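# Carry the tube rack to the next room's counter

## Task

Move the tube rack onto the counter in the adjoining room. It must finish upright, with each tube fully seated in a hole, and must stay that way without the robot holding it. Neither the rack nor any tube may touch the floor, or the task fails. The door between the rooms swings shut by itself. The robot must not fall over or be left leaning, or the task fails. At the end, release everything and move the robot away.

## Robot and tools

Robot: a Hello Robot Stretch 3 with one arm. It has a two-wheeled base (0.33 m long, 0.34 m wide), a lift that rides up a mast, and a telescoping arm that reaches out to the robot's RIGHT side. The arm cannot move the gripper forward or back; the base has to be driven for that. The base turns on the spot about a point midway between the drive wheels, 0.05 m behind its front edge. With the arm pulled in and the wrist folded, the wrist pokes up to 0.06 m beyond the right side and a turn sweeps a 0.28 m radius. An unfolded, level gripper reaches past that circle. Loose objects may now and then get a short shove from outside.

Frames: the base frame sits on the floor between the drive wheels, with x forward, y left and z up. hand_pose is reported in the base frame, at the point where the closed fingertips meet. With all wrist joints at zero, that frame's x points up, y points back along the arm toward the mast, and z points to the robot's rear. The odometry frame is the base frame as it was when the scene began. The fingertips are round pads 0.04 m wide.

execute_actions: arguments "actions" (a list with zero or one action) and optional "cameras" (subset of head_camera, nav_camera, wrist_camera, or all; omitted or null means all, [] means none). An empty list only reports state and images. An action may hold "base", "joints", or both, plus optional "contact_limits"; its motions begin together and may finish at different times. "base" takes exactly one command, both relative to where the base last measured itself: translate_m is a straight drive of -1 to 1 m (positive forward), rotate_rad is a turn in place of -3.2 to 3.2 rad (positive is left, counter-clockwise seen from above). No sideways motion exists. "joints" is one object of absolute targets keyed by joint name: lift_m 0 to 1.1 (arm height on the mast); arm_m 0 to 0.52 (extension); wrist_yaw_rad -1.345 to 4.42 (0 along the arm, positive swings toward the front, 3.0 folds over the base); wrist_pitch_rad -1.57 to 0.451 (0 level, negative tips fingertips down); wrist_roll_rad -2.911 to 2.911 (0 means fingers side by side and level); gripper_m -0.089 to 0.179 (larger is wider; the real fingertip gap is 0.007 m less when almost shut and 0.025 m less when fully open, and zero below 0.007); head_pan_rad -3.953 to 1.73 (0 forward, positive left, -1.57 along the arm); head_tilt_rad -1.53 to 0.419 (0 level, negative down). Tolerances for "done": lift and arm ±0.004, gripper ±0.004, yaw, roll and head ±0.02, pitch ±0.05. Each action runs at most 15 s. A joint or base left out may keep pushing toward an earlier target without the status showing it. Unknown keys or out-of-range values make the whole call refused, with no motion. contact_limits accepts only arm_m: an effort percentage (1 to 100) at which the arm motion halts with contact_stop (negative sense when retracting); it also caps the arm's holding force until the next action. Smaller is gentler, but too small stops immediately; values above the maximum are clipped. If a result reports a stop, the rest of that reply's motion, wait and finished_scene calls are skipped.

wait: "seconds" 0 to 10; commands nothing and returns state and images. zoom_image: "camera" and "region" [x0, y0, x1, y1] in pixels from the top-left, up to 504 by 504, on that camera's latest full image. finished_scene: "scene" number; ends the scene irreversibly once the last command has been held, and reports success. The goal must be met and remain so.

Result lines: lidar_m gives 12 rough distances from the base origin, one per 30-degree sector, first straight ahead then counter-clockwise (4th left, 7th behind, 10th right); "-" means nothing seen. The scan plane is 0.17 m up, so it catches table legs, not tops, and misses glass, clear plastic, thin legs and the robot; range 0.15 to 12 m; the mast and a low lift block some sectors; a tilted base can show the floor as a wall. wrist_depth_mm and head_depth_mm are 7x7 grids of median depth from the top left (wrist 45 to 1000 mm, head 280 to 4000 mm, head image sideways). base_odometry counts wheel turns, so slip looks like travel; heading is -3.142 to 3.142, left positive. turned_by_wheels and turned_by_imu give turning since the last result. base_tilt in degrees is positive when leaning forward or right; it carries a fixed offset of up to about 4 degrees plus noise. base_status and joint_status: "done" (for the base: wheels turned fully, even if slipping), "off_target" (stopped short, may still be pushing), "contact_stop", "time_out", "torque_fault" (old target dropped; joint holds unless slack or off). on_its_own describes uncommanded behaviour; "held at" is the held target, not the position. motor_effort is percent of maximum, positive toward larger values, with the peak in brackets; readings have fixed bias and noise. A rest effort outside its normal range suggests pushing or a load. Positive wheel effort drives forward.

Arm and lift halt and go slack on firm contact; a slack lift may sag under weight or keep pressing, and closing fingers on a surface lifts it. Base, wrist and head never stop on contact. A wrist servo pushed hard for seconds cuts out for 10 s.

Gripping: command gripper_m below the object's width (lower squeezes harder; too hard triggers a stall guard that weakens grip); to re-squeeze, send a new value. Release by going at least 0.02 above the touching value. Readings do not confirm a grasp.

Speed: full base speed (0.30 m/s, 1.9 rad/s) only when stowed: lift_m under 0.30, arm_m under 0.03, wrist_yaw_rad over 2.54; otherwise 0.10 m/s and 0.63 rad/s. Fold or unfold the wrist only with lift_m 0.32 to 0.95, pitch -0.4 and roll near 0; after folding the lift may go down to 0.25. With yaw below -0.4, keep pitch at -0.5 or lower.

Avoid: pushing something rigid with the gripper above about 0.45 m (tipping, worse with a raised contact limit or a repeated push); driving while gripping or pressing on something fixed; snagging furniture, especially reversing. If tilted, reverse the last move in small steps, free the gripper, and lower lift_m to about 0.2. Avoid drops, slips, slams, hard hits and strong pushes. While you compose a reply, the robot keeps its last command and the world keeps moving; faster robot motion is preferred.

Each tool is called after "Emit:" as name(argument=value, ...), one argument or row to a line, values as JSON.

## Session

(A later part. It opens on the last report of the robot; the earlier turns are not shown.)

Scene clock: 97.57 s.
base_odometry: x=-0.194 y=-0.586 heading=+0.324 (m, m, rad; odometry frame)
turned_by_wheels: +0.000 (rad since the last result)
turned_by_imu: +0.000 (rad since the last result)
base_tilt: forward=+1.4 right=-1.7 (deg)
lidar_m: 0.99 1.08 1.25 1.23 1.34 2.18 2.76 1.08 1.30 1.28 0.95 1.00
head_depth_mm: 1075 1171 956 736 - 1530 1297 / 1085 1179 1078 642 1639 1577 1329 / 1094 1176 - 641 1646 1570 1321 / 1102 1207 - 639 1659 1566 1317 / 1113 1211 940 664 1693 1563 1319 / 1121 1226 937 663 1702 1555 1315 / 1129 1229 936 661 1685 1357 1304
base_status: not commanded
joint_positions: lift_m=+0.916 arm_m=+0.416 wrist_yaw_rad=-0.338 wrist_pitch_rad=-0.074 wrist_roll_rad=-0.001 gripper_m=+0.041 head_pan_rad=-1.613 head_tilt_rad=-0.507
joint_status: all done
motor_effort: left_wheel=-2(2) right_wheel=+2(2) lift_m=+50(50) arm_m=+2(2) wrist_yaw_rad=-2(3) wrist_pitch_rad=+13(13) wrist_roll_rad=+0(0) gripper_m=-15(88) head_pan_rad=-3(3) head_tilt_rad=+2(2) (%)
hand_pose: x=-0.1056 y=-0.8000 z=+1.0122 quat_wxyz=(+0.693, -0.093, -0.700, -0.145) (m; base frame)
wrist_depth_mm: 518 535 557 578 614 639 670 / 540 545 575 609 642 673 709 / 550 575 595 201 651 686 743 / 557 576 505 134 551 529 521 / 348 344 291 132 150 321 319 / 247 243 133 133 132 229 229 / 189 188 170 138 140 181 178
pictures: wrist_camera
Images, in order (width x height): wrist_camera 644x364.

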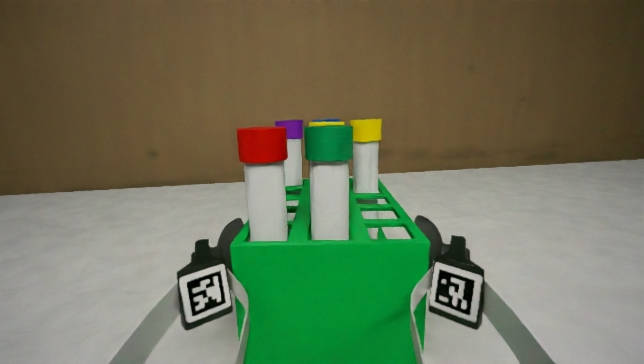

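Emit:
execute_actions(
  actions=[
    {"joints": {"gripper_m": 0.03, "lift_m": 0.93}},
  ],
  cameras=["wrist_camera", "head_camera"],
)

Scene clock: 98.50 s.
base_odometry: x=-0.194 y=-0.586 heading=+0.324 (m, m, rad; odometry frame)
turned_by_wheels: +0.000 (rad since the last result)
turned_by_imu: +0.000 (rad since the last result)
base_tilt: forward=+1.4 right=-1.6 (deg)
lidar_m: 0.99 1.08 1.24 1.23 1.34 2.18 2.76 1.08 1.30 1.28 0.95 1.00
head_depth_mm: 1080 1176 956 - - 1569 1328 / 1087 1182 1083 643 1622 1574 1321 / 1098 1172 - 653 1646 1566 1321 / 1105 1200 - 639 1661 1563 1329 / 1111 1212 942 665 1687 1563 1315 / 1123 1223 935 661 1699 1557 1311 / 1130 1228 936 660 1691 1359 1306
base_status: not commanded
joint_positions: lift_m=+0.929 arm_m=+0.416 wrist_yaw_rad=-0.338 wrist_pitch_rad=-0.079 wrist_roll_rad=-0.001 gripper_m=+0.031 head_pan_rad=-1.613 head_tilt_rad=-0.507
joint_status: all done
motor_effort: left_wheel=-2(2) right_wheel=+3(2) lift_m=+50(52) arm_m=+2(2) wrist_yaw_rad=-3(2) wrist_pitch_rad=+15(16) wrist_roll_rad=+0(0) gripper_m=-17(62) head_pan_rad=-3(3) head_tilt_rad=+2(2) (%)
hand_pose: x=-0.1055 y=-0.7998 z=+1.0239 quat_wxyz=(+0.692, -0.091, -0.701, -0.147) (m; base frame)
wrist_depth_mm: 516 538 557 594 610 649 669 / 533 555 571 610 631 684 711 / 553 578 595 203 669 701 728 / 577 593 545 137 570 575 559 / 373 371 318 134 151 354 345 / 266 262 133 133 132 250 251 / 204 203 185 138 139 195 194
pictures: head_camera (sideways: a quarter turn clockwise sets it upright), wrist_camera
Images, in order (width x height): head_camera 896x504, wrist_camera 644x364.

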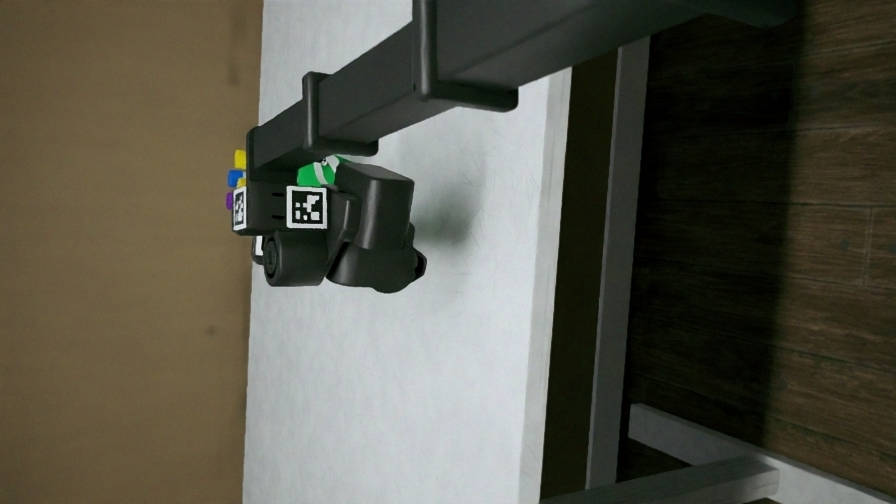

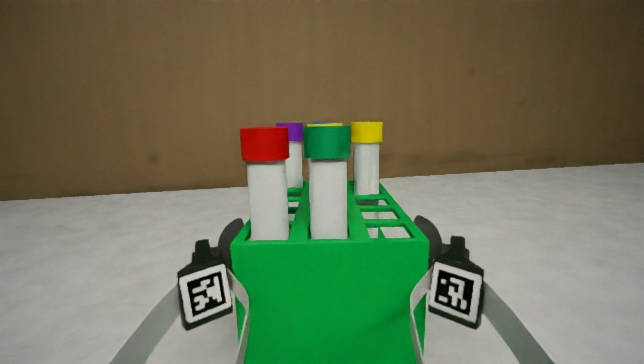

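Emit:
wait(
  seconds=3,
)

Scene clock: 101.63 s.
base_odometry: x=-0.194 y=-0.586 heading=+0.324 (m, m, rad; odometry frame)
turned_by_wheels: +0.000 (rad since the last result)
turned_by_imu: -0.001 (rad since the last result)
base_tilt: forward=+1.4 right=-1.6 (deg)
lidar_m: 0.99 1.08 1.25 1.23 1.34 2.18 2.76 1.08 1.30 1.28 0.95 1.01
head_depth_mm: 1075 1169 957 - - 1571 1323 / 1082 1181 1087 642 1626 1579 1331 / 1090 1177 - 654 1639 1565 1323 / 1101 1202 - 639 1660 1564 1319 / 1114 1216 939 665 1685 1562 1319 / 1122 1225 936 662 1695 1563 1316 / 1133 1227 937 660 1694 1355 1304
base_status: not commanded
joint_positions: lift_m=+0.929 arm_m=+0.416 wrist_yaw_rad=-0.338 wrist_pitch_rad=-0.079 wrist_roll_rad=-0.001 gripper_m=+0.031 head_pan_rad=-1.613 head_tilt_rad=-0.507
joint_status: all done
motor_effort: left_wheel=-2(2) right_wheel=+2(2) lift_m=+51(52) arm_m=+2(2) wrist_yaw_rad=-2(2) wrist_pitch_rad=+16(16) wrist_roll_rad=+0(0) gripper_m=-17(62) head_pan_rad=-3(3) head_tilt_rad=+3(2) (%)
hand_pose: x=-0.1055 y=-0.7998 z=+1.0239 quat_wxyz=(+0.692, -0.091, -0.701, -0.147) (m; base frame)
wrist_depth_mm: 513 527 555 576 608 649 671 / 532 547 573 606 645 666 708 / 547 569 588 202 661 700 727 / 551 579 546 189 576 566 560 / 381 374 317 133 150 349 338 / 265 263 132 133 132 251 248 / 206 203 184 138 140 196 194
wait: 3.00 s; at rest by 0.13 s
pictures: head_camera (sideways: a quarter turn clockwise sets it upright), nav_camera (sideways: a quarter turn counterclockwise sets it upright), wrist_camera
Images, in order (width x height): head_camera 896x504, nav_camera 672x504, wrist_camera 644x364.

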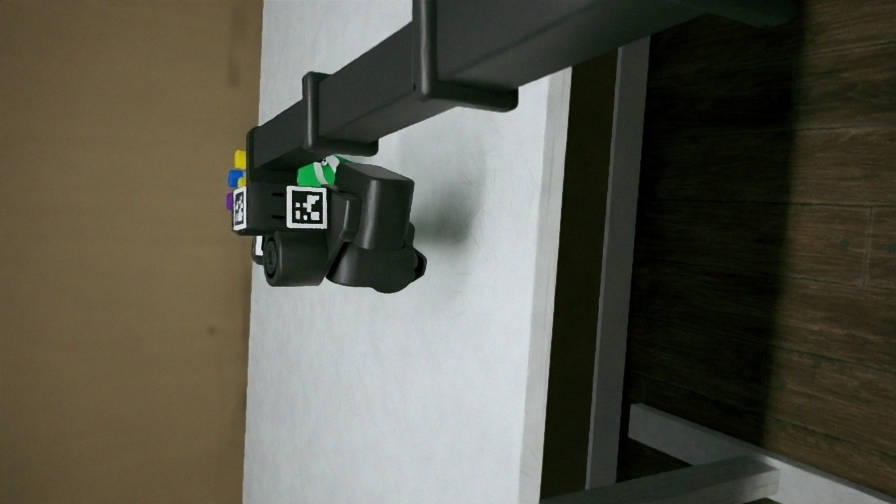

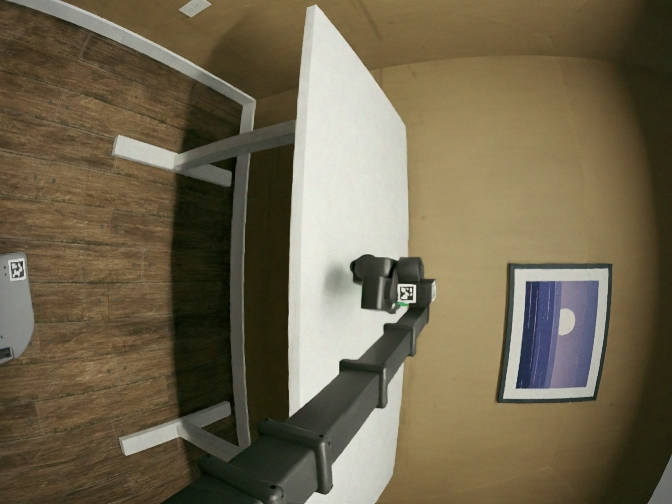

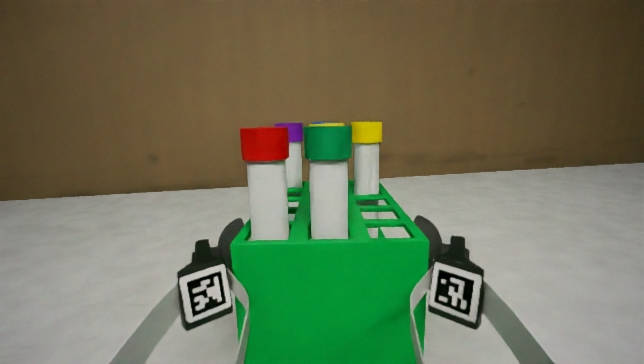

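Emit:
wait(
  seconds=10,
)

Scene clock: 111.87 s.
base_odometry: x=-0.194 y=-0.586 heading=+0.324 (m, m, rad; odometry frame)
turned_by_wheels: +0.000 (rad since the last result)
turned_by_imu: -0.003 (rad since the last result)
base_tilt: forward=+1.5 right=-1.6 (deg)
lidar_m: 0.99 1.08 1.24 1.23 1.34 2.17 2.76 1.08 1.30 1.29 0.95 1.01
head_depth_mm: 1073 1171 953 - - 1566 1327 / 1081 1180 1082 643 1625 1572 1324 / 1090 1171 - 655 1642 1569 1323 / 1102 1198 - 639 1661 1562 1316 / 1110 1217 942 664 1688 1558 1320 / 1121 1229 938 662 1696 1557 1312 / 1128 1220 935 661 1685 1359 1303
base_status: not commanded
joint_positions: lift_m=+0.929 arm_m=+0.416 wrist_yaw_rad=-0.338 wrist_pitch_rad=-0.079 wrist_roll_rad=-0.001 gripper_m=+0.031 head_pan_rad=-1.613 head_tilt_rad=-0.507
joint_status: all done
motor_effort: left_wheel=-2(2) right_wheel=+2(2) lift_m=+51(52) arm_m=+2(2) wrist_yaw_rad=-2(2) wrist_pitch_rad=+16(16) wrist_roll_rad=+0(0) gripper_m=-17(62) head_pan_rad=-3(3) head_tilt_rad=+1(2) (%)
hand_pose: x=-0.1055 y=-0.7998 z=+1.0239 quat_wxyz=(+0.692, -0.091, -0.701, -0.147) (m; base frame)
wrist_depth_mm: 515 535 549 571 605 628 672 / 528 557 575 606 634 655 689 / 546 571 602 201 660 696 755 / 561 582 541 186 589 569 552 / 378 370 316 133 150 345 346 / 267 262 133 133 133 249 249 / 204 202 184 138 141 195 195
wait: 10.00 s; at rest by 0.03 s
pictures: head_camera (sideways: a quarter turn clockwise sets it upright), nav_camera (sideways: a quarter turn counterclockwise sets it upright), wrist_camera
Images, in order (width x height): head_camera 896x504, nav_camera 672x504, wrist_camera 644x364.

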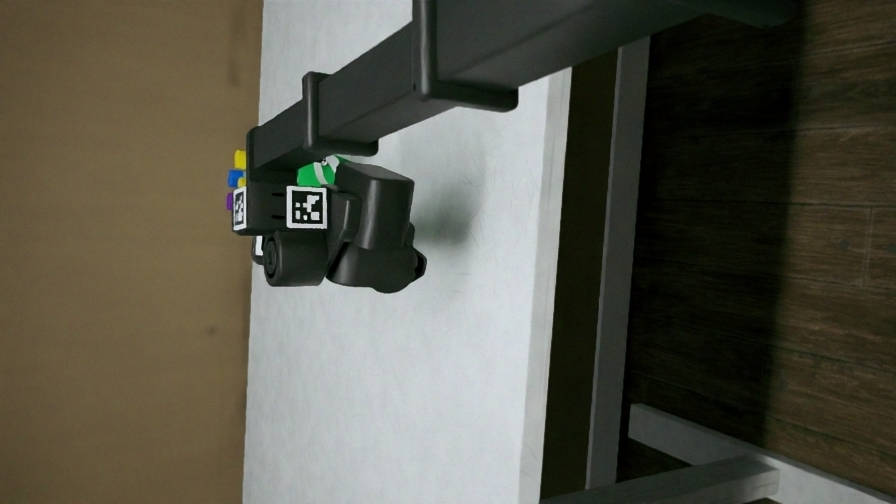

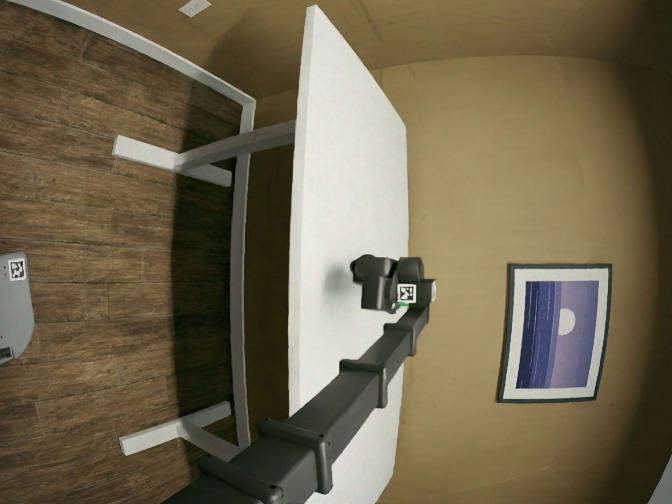

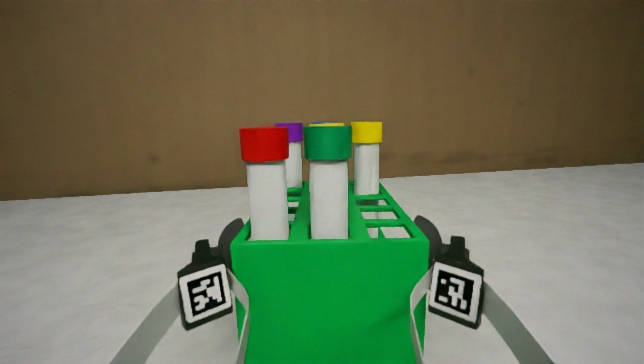

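Emit:
execute_actions(
  actions=[
    {"base": {"rotate_rad": -0.72}, "joints": {"lift_m": 0.95, "wrist_pitch_rad": -0.01, "arm_m": 0.14, "wrist_yaw_rad": 2.58, "head_pan_rad": -0.7, "head_tilt_rad": -1.1}},
  ],
)

Scene clock: 121.37 s.
base_odometry: x=-0.194 y=-0.586 heading=-0.396 (m, m, rad; odometry frame)
turned_by_wheels: -0.720 (rad since the last result)
turned_by_imu: -0.720 (rad since the last result)
base_tilt: forward=+1.5 right=-1.8 (deg)
lidar_m: 1.05 0.99 1.02 1.30 1.23 1.26 1.77 2.76 1.94 1.08 1.28 0.95
head_depth_mm: 485 1547 1582 1405 1308 1211 1129 / 491 1587 1547 1412 1309 1217 1151 / 498 1637 1566 1413 1318 1212 - / 504 1656 1582 - - 1194 - / 1471 1646 1560 - - 1194 1144 / 1011 1271 1494 - - 1199 1122 / 1536 1691 1530 - - 1185 1117
base_status: done
joint_positions: lift_m=+0.949 arm_m=+0.140 wrist_yaw_rad=+2.577 wrist_pitch_rad=-0.049 wrist_roll_rad=-0.001 gripper_m=+0.031 head_pan_rad=-0.707 head_tilt_rad=-1.086
joint_status: all done
motor_effort: left_wheel=+3(12) right_wheel=-1(6) lift_m=+51(54) arm_m=-4(4) wrist_yaw_rad=+2(4) wrist_pitch_rad=+21(23) wrist_roll_rad=+0(0) gripper_m=-18(18) head_pan_rad=+2(38) head_tilt_rad=-5(28) (%)
hand_pose: x=+0.1150 y=-0.0701 z=+1.0516 quat_wxyz=(+0.214, +0.683, -0.180, +0.675) (m; base frame)
wrist_depth_mm: - - - - 952 851 787 / - - - - - 883 836 / - - - 202 - 959 827 / - - - 135 - 913 875 / - - - 134 152 997 882 / - - 133 132 132 985 892 / - - - 138 140 - 946
pictures: head_camera (sideways: a quarter turn clockwise sets it upright), nav_camera (sideways: a quarter turn counterclockwise sets it upright), wrist_camera
Images, in order (width x height): head_camera 896x504, nav_camera 672x504, wrist_camera 644x364.

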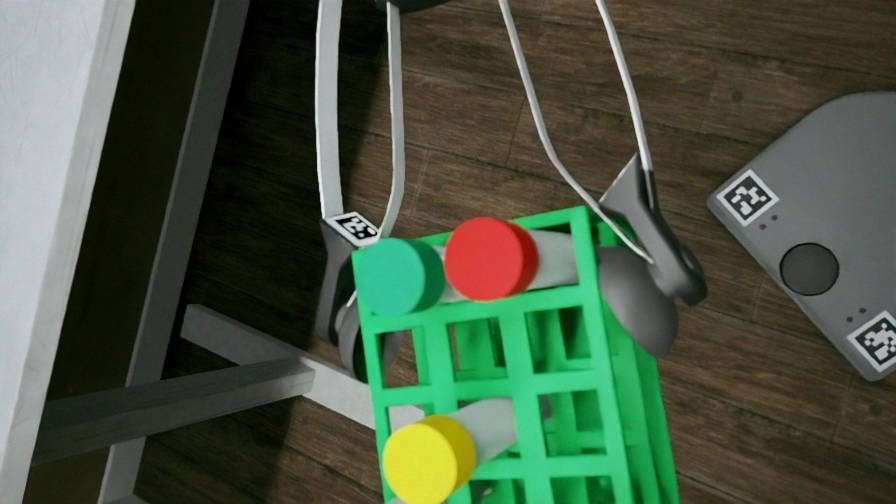

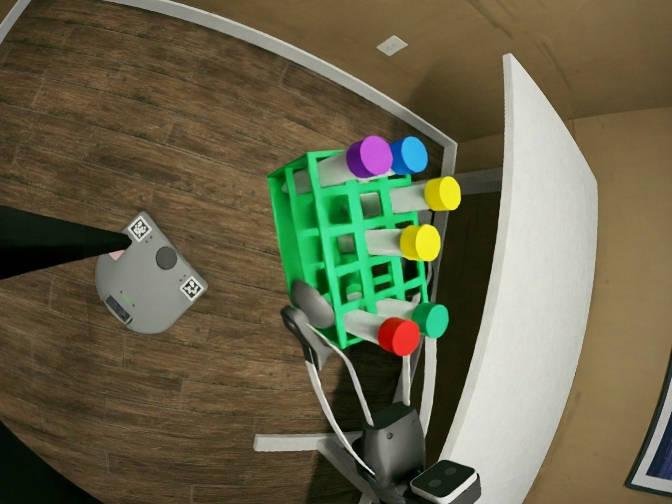

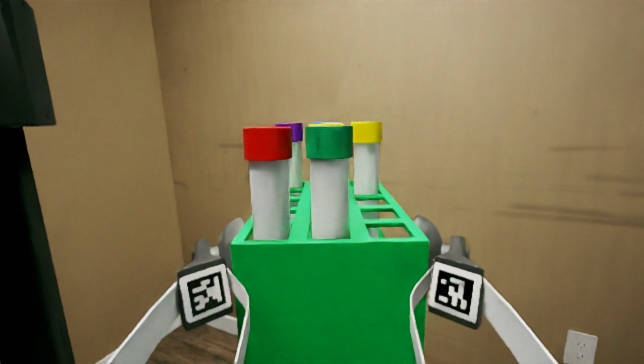

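Emit:
execute_actions(
  actions=[
    {"base": {"translate_m": -0.62}, "joints": {"lift_m": 0.29, "wrist_pitch_rad": -0.02, "arm_m": 0.015, "head_pan_rad": -3.3, "head_tilt_rad": -0.5}},
  ],
)

Scene clock: 129.17 s.
base_odometry: x=-0.766 y=-0.347 heading=-0.396 (m, m, rad; odometry frame)
turned_by_wheels: +0.000 (rad since the last result)
turned_by_imu: -0.003 (rad since the last result)
base_tilt: forward=+1.5 right=-1.7 (deg)
lidar_m: 1.55 1.51 1.36 0.95 0.90 0.91 1.31 2.24 2.30 1.71 1.17 1.53
head_depth_mm: 958 1021 1061 1078 1167 1277 1309 / 1039 1112 1203 1305 1427 1462 1324 / 1133 1222 1337 1461 1612 1570 1323 / 1245 1358 1488 1649 1814 1564 1327 / 1383 1515 1691 1886 1933 1571 1319 / 1458 1600 1795 2058 1923 1565 1314 / 1627 1833 2118 2314 1909 1554 1319
base_status: done
joint_positions: lift_m=+0.291 arm_m=+0.015 wrist_yaw_rad=+2.578 wrist_pitch_rad=-0.051 wrist_roll_rad=-0.001 gripper_m=+0.031 head_pan_rad=-3.293 head_tilt_rad=-0.505
joint_status: all done
motor_effort: left_wheel=+3(19) right_wheel=-1(8) lift_m=+19(44) arm_m=-4(5) wrist_yaw_rad=+2(3) wrist_pitch_rad=+16(20) wrist_roll_rad=+0(0) gripper_m=-18(18) head_pan_rad=-3(37) head_tilt_rad=+2(26) (%)
hand_pose: x=+0.1147 y=+0.0550 z=+0.3922 quat_wxyz=(+0.214, +0.683, -0.179, +0.675) (m; base frame)
wrist_depth_mm: 774 972 - - - - - / 791 989 - - - - - / 777 - - 202 - - - / 810 - - 134 - - - / 799 - - 132 151 - - / 793 891 132 132 133 822 814 / 663 689 608 138 140 655 641
pictures: head_camera (sideways: a quarter turn clockwise sets it upright), nav_camera (sideways: a quarter turn counterclockwise sets it upright), wrist_camera
Images, in order (width x height): head_camera 896x504, nav_camera 672x504, wrist_camera 644x364.

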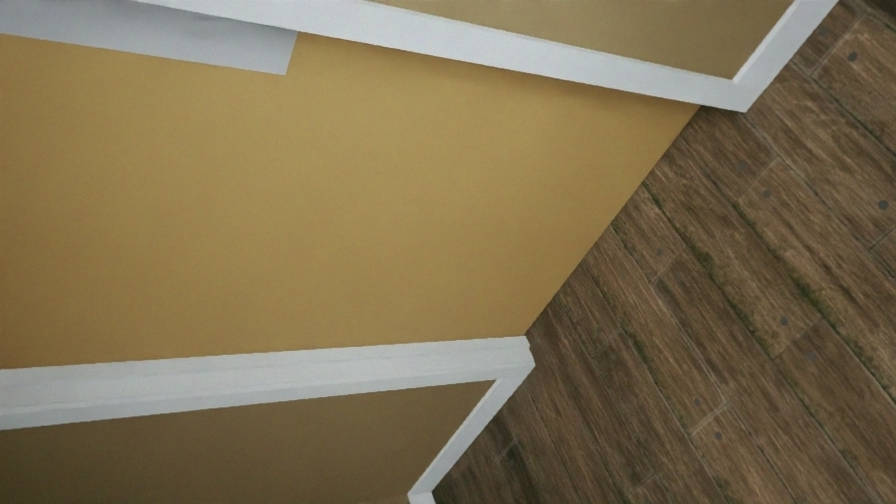

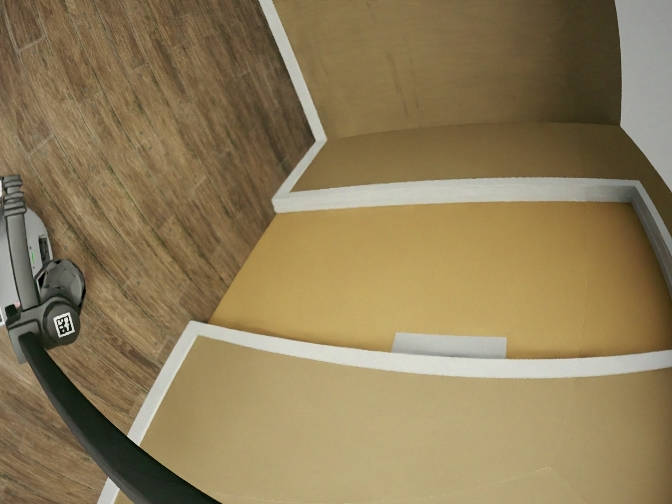

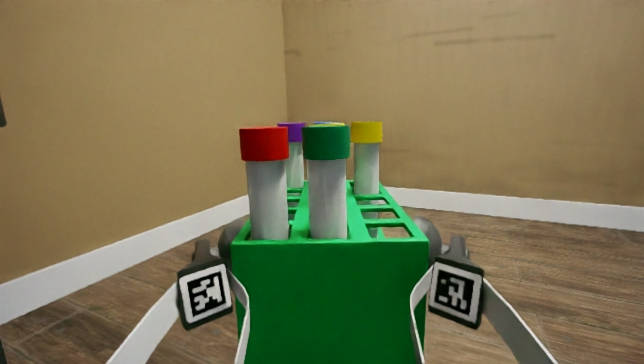

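Emit:
execute_actions(
  actions=[
    {"base": {"translate_m": -0.95}, "joints": {"head_pan_rad": -3.14, "head_tilt_rad": -1.0}},
  ],
  cameras=["wrist_camera"],
)

Emit:
execute_actions(
  actions=[
    {"base": {"rotate_rad": -0.97}},
  ],
)

Scene clock: 134.77 s.
base_odometry: x=-1.643 y=+0.019 heading=-0.396 (m, m, rad; odometry frame)
turned_by_wheels: +0.000 (rad since the last result)
turned_by_imu: -0.003 (rad since the last result)
base_tilt: forward=+1.5 right=-1.7 (deg)
lidar_m: 2.42 1.91 0.57 0.46 0.46 0.47 0.61 1.19 1.49 1.96 2.14 1.76
head_depth_mm: 542 606 688 794 936 1129 1107 / 607 687 795 939 1148 1248 - / 687 791 937 1152 1334 - - / 753 899 1091 1401 1349 - - / 758 921 1192 1446 1349 1258 - / 938 1209 1584 1488 1346 1230 - / 1215 1632 1671 1487 1341 1225 1137
base_status: done
joint_positions: lift_m=+0.291 arm_m=+0.015 wrist_yaw_rad=+2.578 wrist_pitch_rad=-0.051 wrist_roll_rad=-0.001 gripper_m=+0.031 head_pan_rad=-3.147 head_tilt_rad=-0.988
joint_status: all done
motor_effort: left_wheel=+4(8) right_wheel=-2(8) lift_m=+19(19) arm_m=-4(4) wrist_yaw_rad=+2(2) wrist_pitch_rad=+16(16) wrist_roll_rad=+0(0) gripper_m=-18(18) head_pan_rad=+3(15) head_tilt_rad=-5(24) (%)
hand_pose: x=+0.1147 y=+0.0550 z=+0.3922 quat_wxyz=(+0.214, +0.683, -0.179, +0.675) (m; base frame)
wrist_depth_mm: 430 451 624 969 - - - / 438 454 621 993 - - - / 446 478 584 202 - - - / 444 485 591 133 - - - / 449 505 564 133 151 - - / 454 527 133 132 132 830 821 / 462 546 571 138 139 640 625
pictures: wrist_camera
Images, in order (width x height): wrist_camera 644x364.

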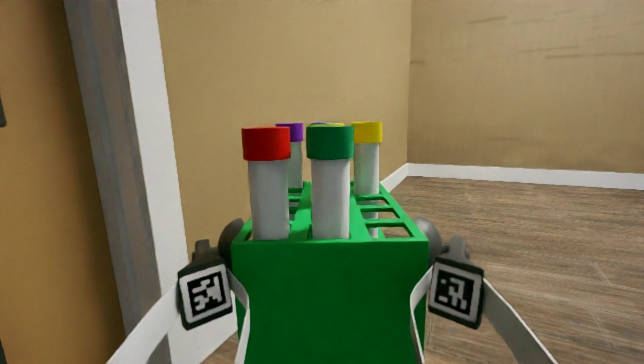

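Scene clock: 136.57 s.
base_odometry: x=-1.643 y=+0.019 heading=-1.366 (m, m, rad; odometry frame)
turned_by_wheels: -0.970 (rad since the last result)
turned_by_imu: -0.965 (rad since the last result)
base_tilt: forward=+1.5 right=-1.7 (deg)
lidar_m: 2.14 1.76 2.37 1.36 0.52 0.46 0.46 0.48 0.67 1.47 1.53 2.12
head_depth_mm: 432 513 631 788 961 1241 1109 / 433 514 633 824 1117 1249 - / 434 515 636 830 1195 - - / 435 516 638 833 1196 - - / 436 518 640 836 1212 1257 - / 436 520 642 843 1222 1234 - / 438 521 644 843 1225 1217 1140
base_status: done
joint_positions: lift_m=+0.291 arm_m=+0.015 wrist_yaw_rad=+2.578 wrist_pitch_rad=-0.051 wrist_roll_rad=-0.001 gripper_m=+0.031 head_pan_rad=-3.146 head_tilt_rad=-0.988
joint_status: not commanded
motor_effort: left_wheel=+4(16) right_wheel=-2(6) lift_m=+19(19) arm_m=-3(4) wrist_yaw_rad=+2(2) wrist_pitch_rad=+16(16) wrist_roll_rad=+0(0) gripper_m=-18(17) head_pan_rad=+3(3) head_tilt_rad=-4(6) (%)
hand_pose: x=+0.1147 y=+0.0550 z=+0.3922 quat_wxyz=(+0.214, +0.683, -0.179, +0.675) (m; base frame)
wrist_depth_mm: - - - - - - - / - - - - - - - / - - - 203 - - - / - - - 134 - - - / - - - 133 150 - - / 937 881 133 132 133 841 825 / 670 674 616 138 139 617 632
pictures: head_camera (sideways: a quarter turn clockwise sets it upright), nav_camera (sideways: a quarter turn counterclockwise sets it upright), wrist_camera
Images, in order (width x height): head_camera 896x504, nav_camera 672x504, wrist_camera 644x364.

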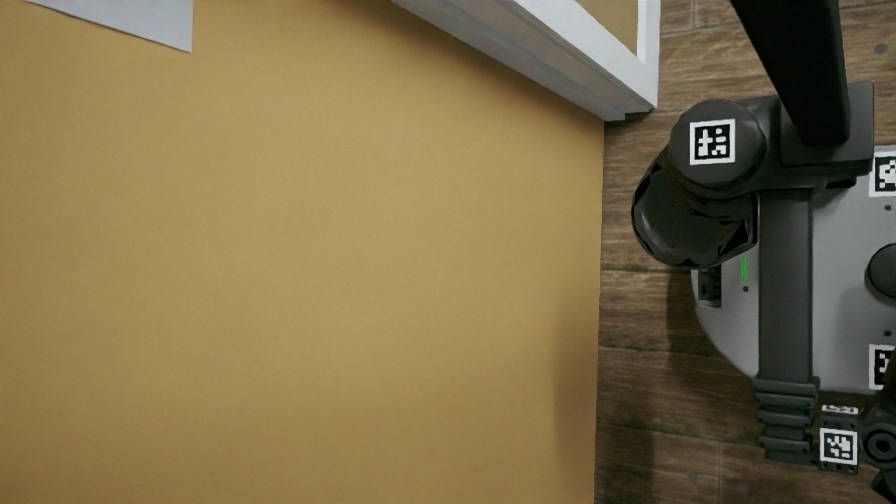

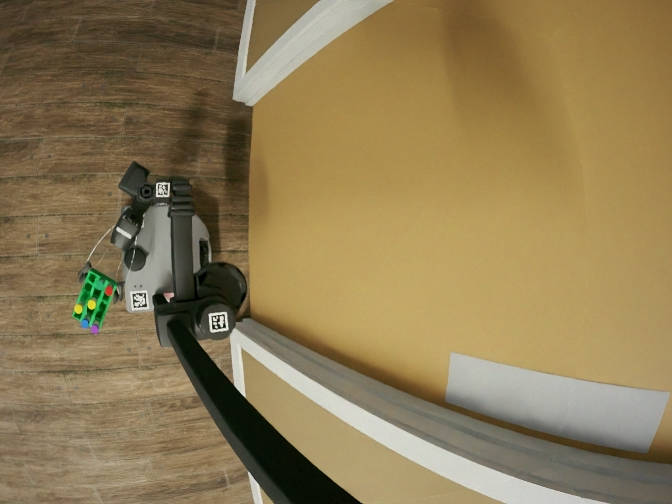

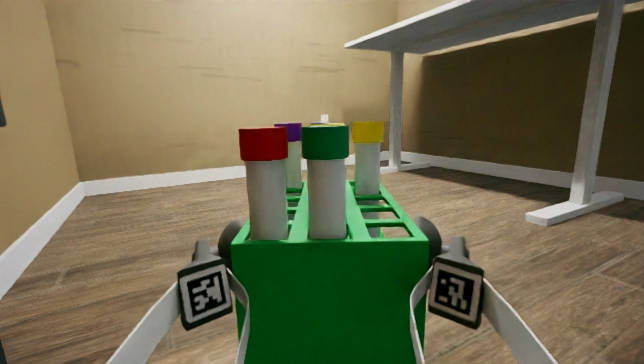

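Emit:
execute_actions(
  actions=[
    {"base": {"translate_m": -0.17}, "joints": {"wrist_yaw_rad": 2.51, "head_tilt_rad": -1.15}},
  ],
  cameras=["head_camera"],
)

Scene clock: 140.30 s.
base_odometry: x=-1.677 y=+0.186 heading=-1.366 (m, m, rad; odometry frame)
turned_by_wheels: +0.000 (rad since the last result)
turned_by_imu: -0.001 (rad since the last result)
base_tilt: forward=+1.4 right=-1.7 (deg)
lidar_m: 1.94 1.92 2.37 0.75 0.35 0.30 0.29 0.30 0.42 0.88 1.52 2.13
head_depth_mm: 300 361 469 673 870 1193 1135 / 301 361 472 678 1040 1185 1132 / 303 363 473 682 - - 1126 / 303 364 476 688 - - 1116 / 300 365 479 692 1120 - 1110 / 301 367 480 696 1241 - 1116 / 302 368 483 702 1241 1210 1111
base_status: done
joint_positions: lift_m=+0.291 arm_m=+0.015 wrist_yaw_rad=+2.513 wrist_pitch_rad=-0.051 wrist_roll_rad=-0.001 gripper_m=+0.031 head_pan_rad=-3.146 head_tilt_rad=-1.136
joint_status: all done
motor_effort: left_wheel=+4(12) right_wheel=-2(9) lift_m=+19(19) arm_m=-4(4) wrist_yaw_rad=-2(5) wrist_pitch_rad=+17(16) wrist_roll_rad=+0(0) gripper_m=-18(18) head_pan_rad=+3(3) head_tilt_rad=-6(15) (%)
hand_pose: x=+0.1285 y=+0.0457 z=+0.3922 quat_wxyz=(+0.236, +0.677, -0.201, +0.667) (m; base frame)
wrist_depth_mm: - - - - - - - / - - - - - - - / - - - 203 - - - / - - - 134 - - - / - - - 133 151 - - / 799 871 133 133 132 830 843 / 673 689 605 137 140 641 645
pictures: head_camera (sideways: a quarter turn clockwise sets it upright)
Images, in order (width x height): head_camera 896x504.

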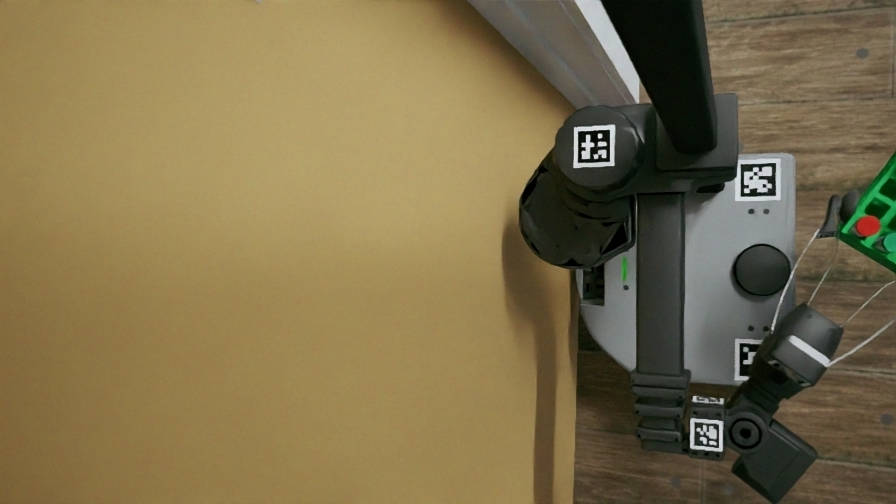

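Emit:
execute_actions(
  actions=[
    {"base": {"translate_m": -0.15}},
  ],
  cameras=["head_camera", "nav_camera"],
)

Scene clock: 142.93 s.
base_odometry: x=-1.708 y=+0.332 heading=-1.366 (m, m, rad; odometry frame)
turned_by_wheels: +0.000 (rad since the last result)
turned_by_imu: -0.001 (rad since the last result)
base_tilt: forward=+1.4 right=-1.7 (deg)
lidar_m: 2.06 2.07 2.36 0.29 0.29 0.31 0.27 0.27 0.33 0.62 1.52 2.12
head_depth_mm: 308 387 522 844 1304 1172 1132 / 305 376 501 753 1279 1174 1131 / 302 364 482 712 - - 1130 / 297 354 464 672 - - 1122 / 295 344 447 639 979 - 1117 / 291 335 432 607 1004 - 1116 / 288 327 419 580 950 1205 1113
base_status: done
joint_positions: lift_m=+0.291 arm_m=+0.015 wrist_yaw_rad=+2.512 wrist_pitch_rad=-0.051 wrist_roll_rad=-0.001 gripper_m=+0.031 head_pan_rad=-3.146 head_tilt_rad=-1.137
joint_status: not commanded
motor_effort: left_wheel=+1(31) right_wheel=-3(19) lift_m=+19(19) arm_m=-3(4) wrist_yaw_rad=-2(2) wrist_pitch_rad=+17(17) wrist_roll_rad=+0(0) gripper_m=-18(18) head_pan_rad=+2(2) head_tilt_rad=-5(5) (%)
hand_pose: x=+0.1286 y=+0.0456 z=+0.3921 quat_wxyz=(+0.236, +0.677, -0.201, +0.667) (m; base frame)
wrist_depth_mm: 748 - - - - - - / 651 - - - - - - / 565 - - 202 - - - / 499 - - 135 - - - / 449 - - 133 151 - - / 412 898 133 133 132 819 817 / 330 634 610 138 139 637 632
pictures: head_camera (sideways: a quarter turn clockwise sets it upright), nav_camera (sideways: a quarter turn counterclockwise sets it upright)
Images, in order (width x height): head_camera 896x504, nav_camera 672x504.

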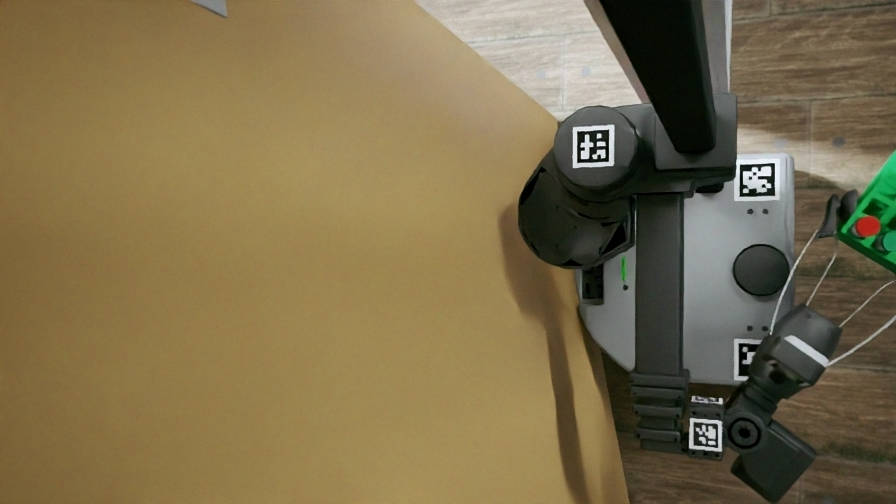

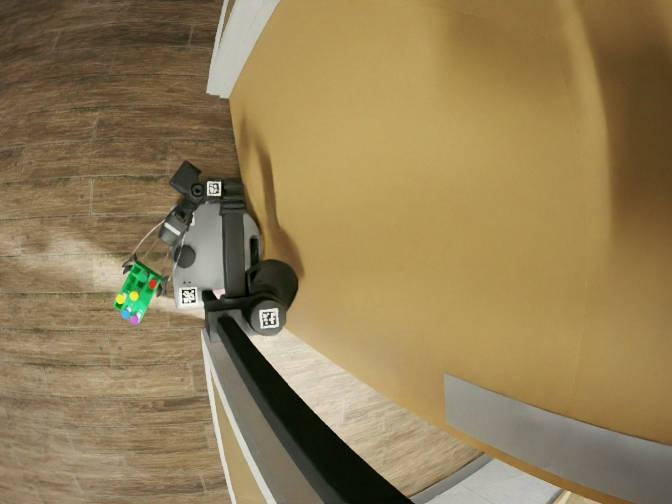

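Emit:
execute_actions(
  actions=[
    {"base": {"translate_m": -0.48}, "joints": {"head_pan_rad": -3.75, "head_tilt_rad": -0.4}},
  ],
)

Scene clock: 149.43 s.
base_odometry: x=-1.806 y=+0.802 heading=-1.366 (m, m, rad; odometry frame)
turned_by_wheels: +0.000 (rad since the last result)
turned_by_imu: -0.003 (rad since the last result)
base_tilt: forward=+1.4 right=-1.7 (deg)
lidar_m: 2.52 0.41 0.41 1.26 1.76 1.88 0.29 0.25 0.24 0.28 0.45 2.10
head_depth_mm: 2314 2517 2107 2206 2183 1757 - / 2178 2332 2385 2567 2186 1722 1416 / 2024 2182 2406 2608 2187 1718 1415 / 1908 2053 2228 2420 2168 1714 1412 / 1797 1926 2074 2261 2194 1710 1410 / 1706 1820 1951 2117 2183 1709 1412 / 1616 1715 1844 1980 2085 1707 1410
base_status: done
joint_positions: lift_m=+0.291 arm_m=+0.015 wrist_yaw_rad=+2.512 wrist_pitch_rad=-0.051 wrist_roll_rad=-0.001 gripper_m=+0.031 head_pan_rad=-3.743 head_tilt_rad=-0.408
joint_status: all done
motor_effort: left_wheel=-1(13) right_wheel=-1(11) lift_m=+19(19) arm_m=-3(4) wrist_yaw_rad=-2(2) wrist_pitch_rad=+17(17) wrist_roll_rad=+0(0) gripper_m=-18(18) head_pan_rad=-3(31) head_tilt_rad=+3(27) (%)
hand_pose: x=+0.1286 y=+0.0456 z=+0.3921 quat_wxyz=(+0.236, +0.677, -0.201, +0.667) (m; base frame)
wrist_depth_mm: - - 752 432 - - - / - - 805 450 - - - / - - 864 201 - - - / - - 938 185 - - - / - - 912 133 151 - - / 890 885 133 133 133 840 832 / 676 664 598 138 140 635 634
pictures: head_camera (sideways: a quarter turn clockwise sets it upright), nav_camera (sideways: a quarter turn counterclockwise sets it upright), wrist_camera
Images, in order (width x height): head_camera 896x504, nav_camera 672x504, wrist_camera 644x364.

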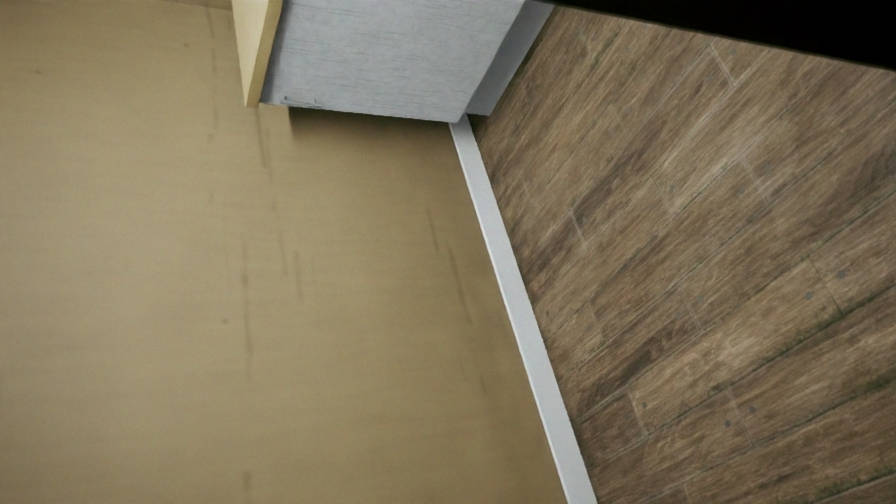

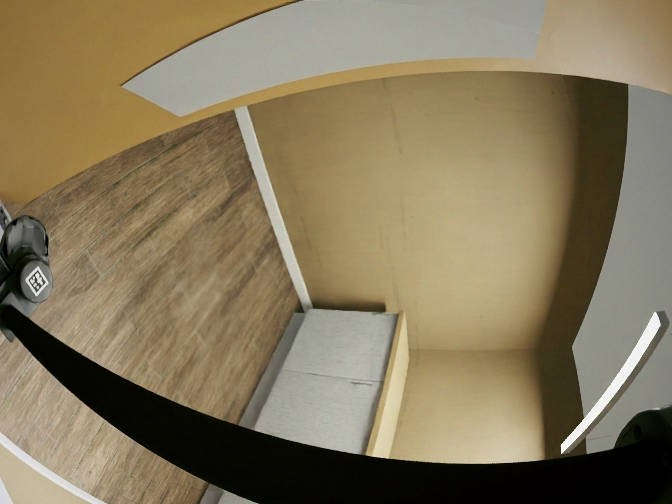

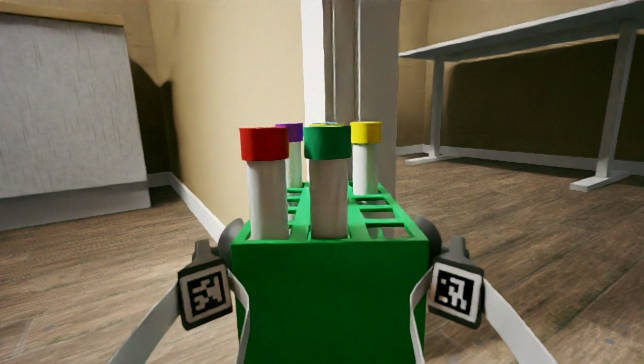

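Emit:
execute_actions(
  actions=[
    {"base": {"rotate_rad": 1.77}, "joints": {"arm_m": 0.0, "head_pan_rad": -3.0, "head_tilt_rad": -1.1}},
  ],
)

Scene clock: 155.10 s.
base_odometry: x=-1.806 y=+0.802 heading=+0.404 (m, m, rad; odometry frame)
turned_by_wheels: +1.770 (rad since the last result)
turned_by_imu: +1.761 (rad since the last result)
base_tilt: forward=+1.5 right=-1.6 (deg)
lidar_m: 1.69 1.90 1.82 0.26 0.24 0.24 0.30 0.64 2.67 2.52 0.41 0.55
head_depth_mm: 307 344 392 454 541 643 895 / 350 399 465 556 674 - 1115 / 408 475 572 718 865 - 1108 / 488 590 744 1014 1287 - 1107 / 608 774 1050 1393 1300 - 1089 / 749 983 1516 1408 1302 - 1105 / 1800 1697 1530 1409 1294 1206 1107
base_status: done
joint_positions: lift_m=+0.291 arm_m=+0.000 wrist_yaw_rad=+2.512 wrist_pitch_rad=-0.051 wrist_roll_rad=-0.001 gripper_m=+0.031 head_pan_rad=-3.007 head_tilt_rad=-1.087
joint_status: all done
motor_effort: left_wheel=-3(19) right_wheel=+1(6) lift_m=+19(19) arm_m=-4(2) wrist_yaw_rad=-2(3) wrist_pitch_rad=+17(17) wrist_roll_rad=+0(0) gripper_m=-17(18) head_pan_rad=+2(35) head_tilt_rad=-6(31) (%)
hand_pose: x=+0.1286 y=+0.0605 z=+0.3921 quat_wxyz=(+0.236, +0.677, -0.201, +0.667) (m; base frame)
wrist_depth_mm: 274 - - - - - - / 279 353 - - - - - / 280 354 - 201 - - - / 282 356 - 188 - - - / 283 358 - 132 151 - - / 284 349 133 133 133 835 818 / 289 350 602 138 140 643 637
pictures: head_camera (sideways: a quarter turn clockwise sets it upright), nav_camera (sideways: a quarter turn counterclockwise sets it upright), wrist_camera
Images, in order (width x height): head_camera 896x504, nav_camera 672x504, wrist_camera 644x364.

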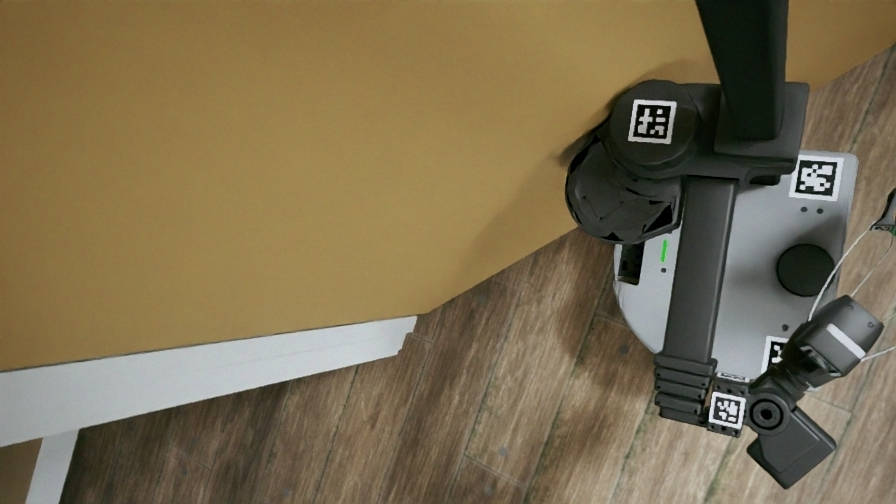

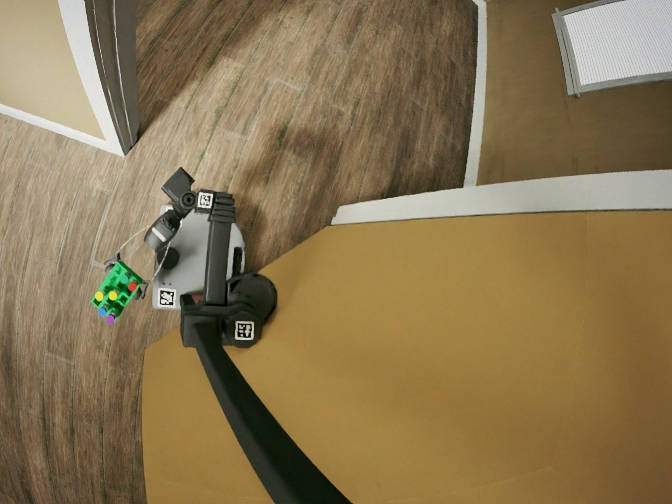

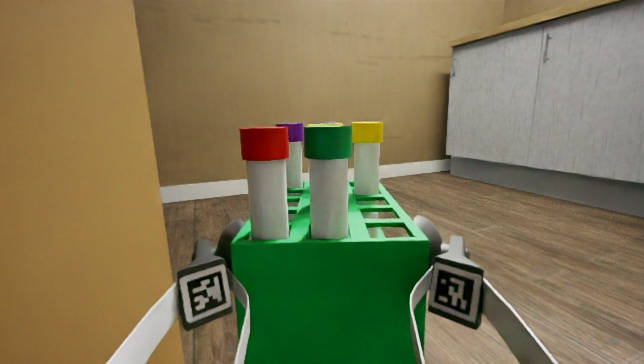

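Emit:
execute_actions(
  actions=[
    {"base": {"translate_m": 0.5}, "joints": {"head_tilt_rad": -0.9}},
  ],
  cameras=["head_camera", "nav_camera"],
)

Scene clock: 161.50 s.
base_odometry: x=-1.346 y=+0.999 heading=+0.404 (m, m, rad; odometry frame)
turned_by_wheels: +0.000 (rad since the last result)
turned_by_imu: -0.001 (rad since the last result)
base_tilt: forward=+1.5 right=-1.7 (deg)
lidar_m: 1.20 1.35 1.72 1.72 1.93 1.94 0.28 2.18 0.40 0.40 0.45 0.75
head_depth_mm: - 338 434 1601 1415 1265 1147 / 296 300 329 418 1388 1258 - / 388 410 437 479 586 790 - / 718 817 944 1117 1337 1238 - / 1210 1998 1743 1583 1402 1248 - / 2137 2148 1824 1582 1398 1251 1164 / 2217 2135 1812 1579 1396 1253 1120
base_status: done
joint_positions: lift_m=+0.291 arm_m=+0.000 wrist_yaw_rad=+2.512 wrist_pitch_rad=-0.051 wrist_roll_rad=-0.001 gripper_m=+0.031 head_pan_rad=-3.007 head_tilt_rad=-0.902
joint_status: all done
motor_effort: left_wheel=-10(10) right_wheel=-5(8) lift_m=+19(19) arm_m=-4(3) wrist_yaw_rad=-2(2) wrist_pitch_rad=+17(17) wrist_roll_rad=+0(0) gripper_m=-18(18) head_pan_rad=+2(2) head_tilt_rad=+0(13) (%)
hand_pose: x=+0.1286 y=+0.0605 z=+0.3921 quat_wxyz=(+0.236, +0.677, -0.201, +0.667) (m; base frame)
wrist_depth_mm: - - - - - - 984 / - - - - - - 948 / - - - 201 - - - / - - - 137 - - 984 / - - - 133 150 - - / 901 877 133 133 132 842 818 / 669 661 609 138 140 647 642
pictures: head_camera (sideways: a quarter turn clockwise sets it upright), nav_camera (sideways: a quarter turn counterclockwise sets it upright)
Images, in order (width x height): head_camera 896x504, nav_camera 672x504.

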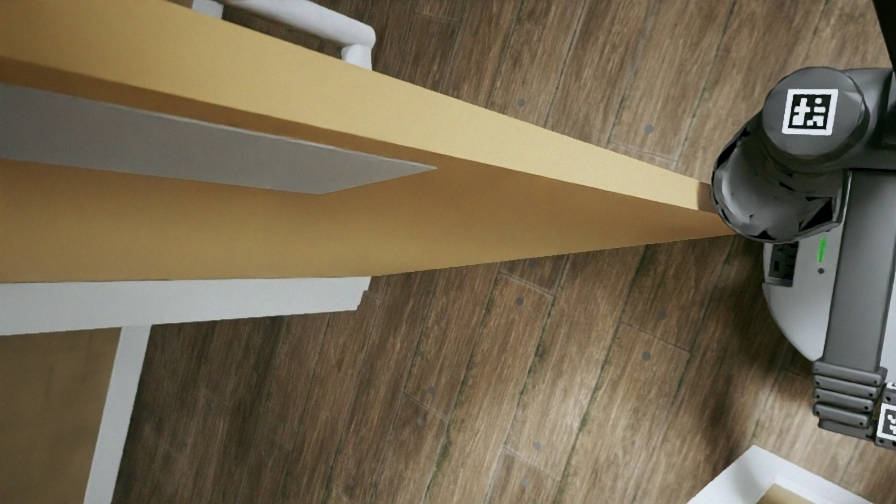

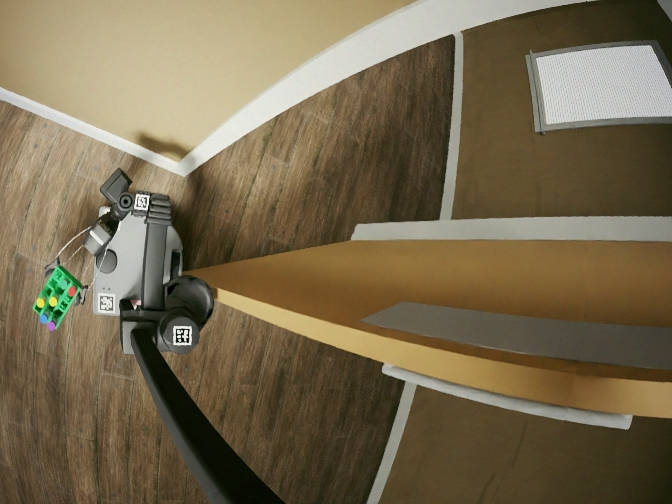

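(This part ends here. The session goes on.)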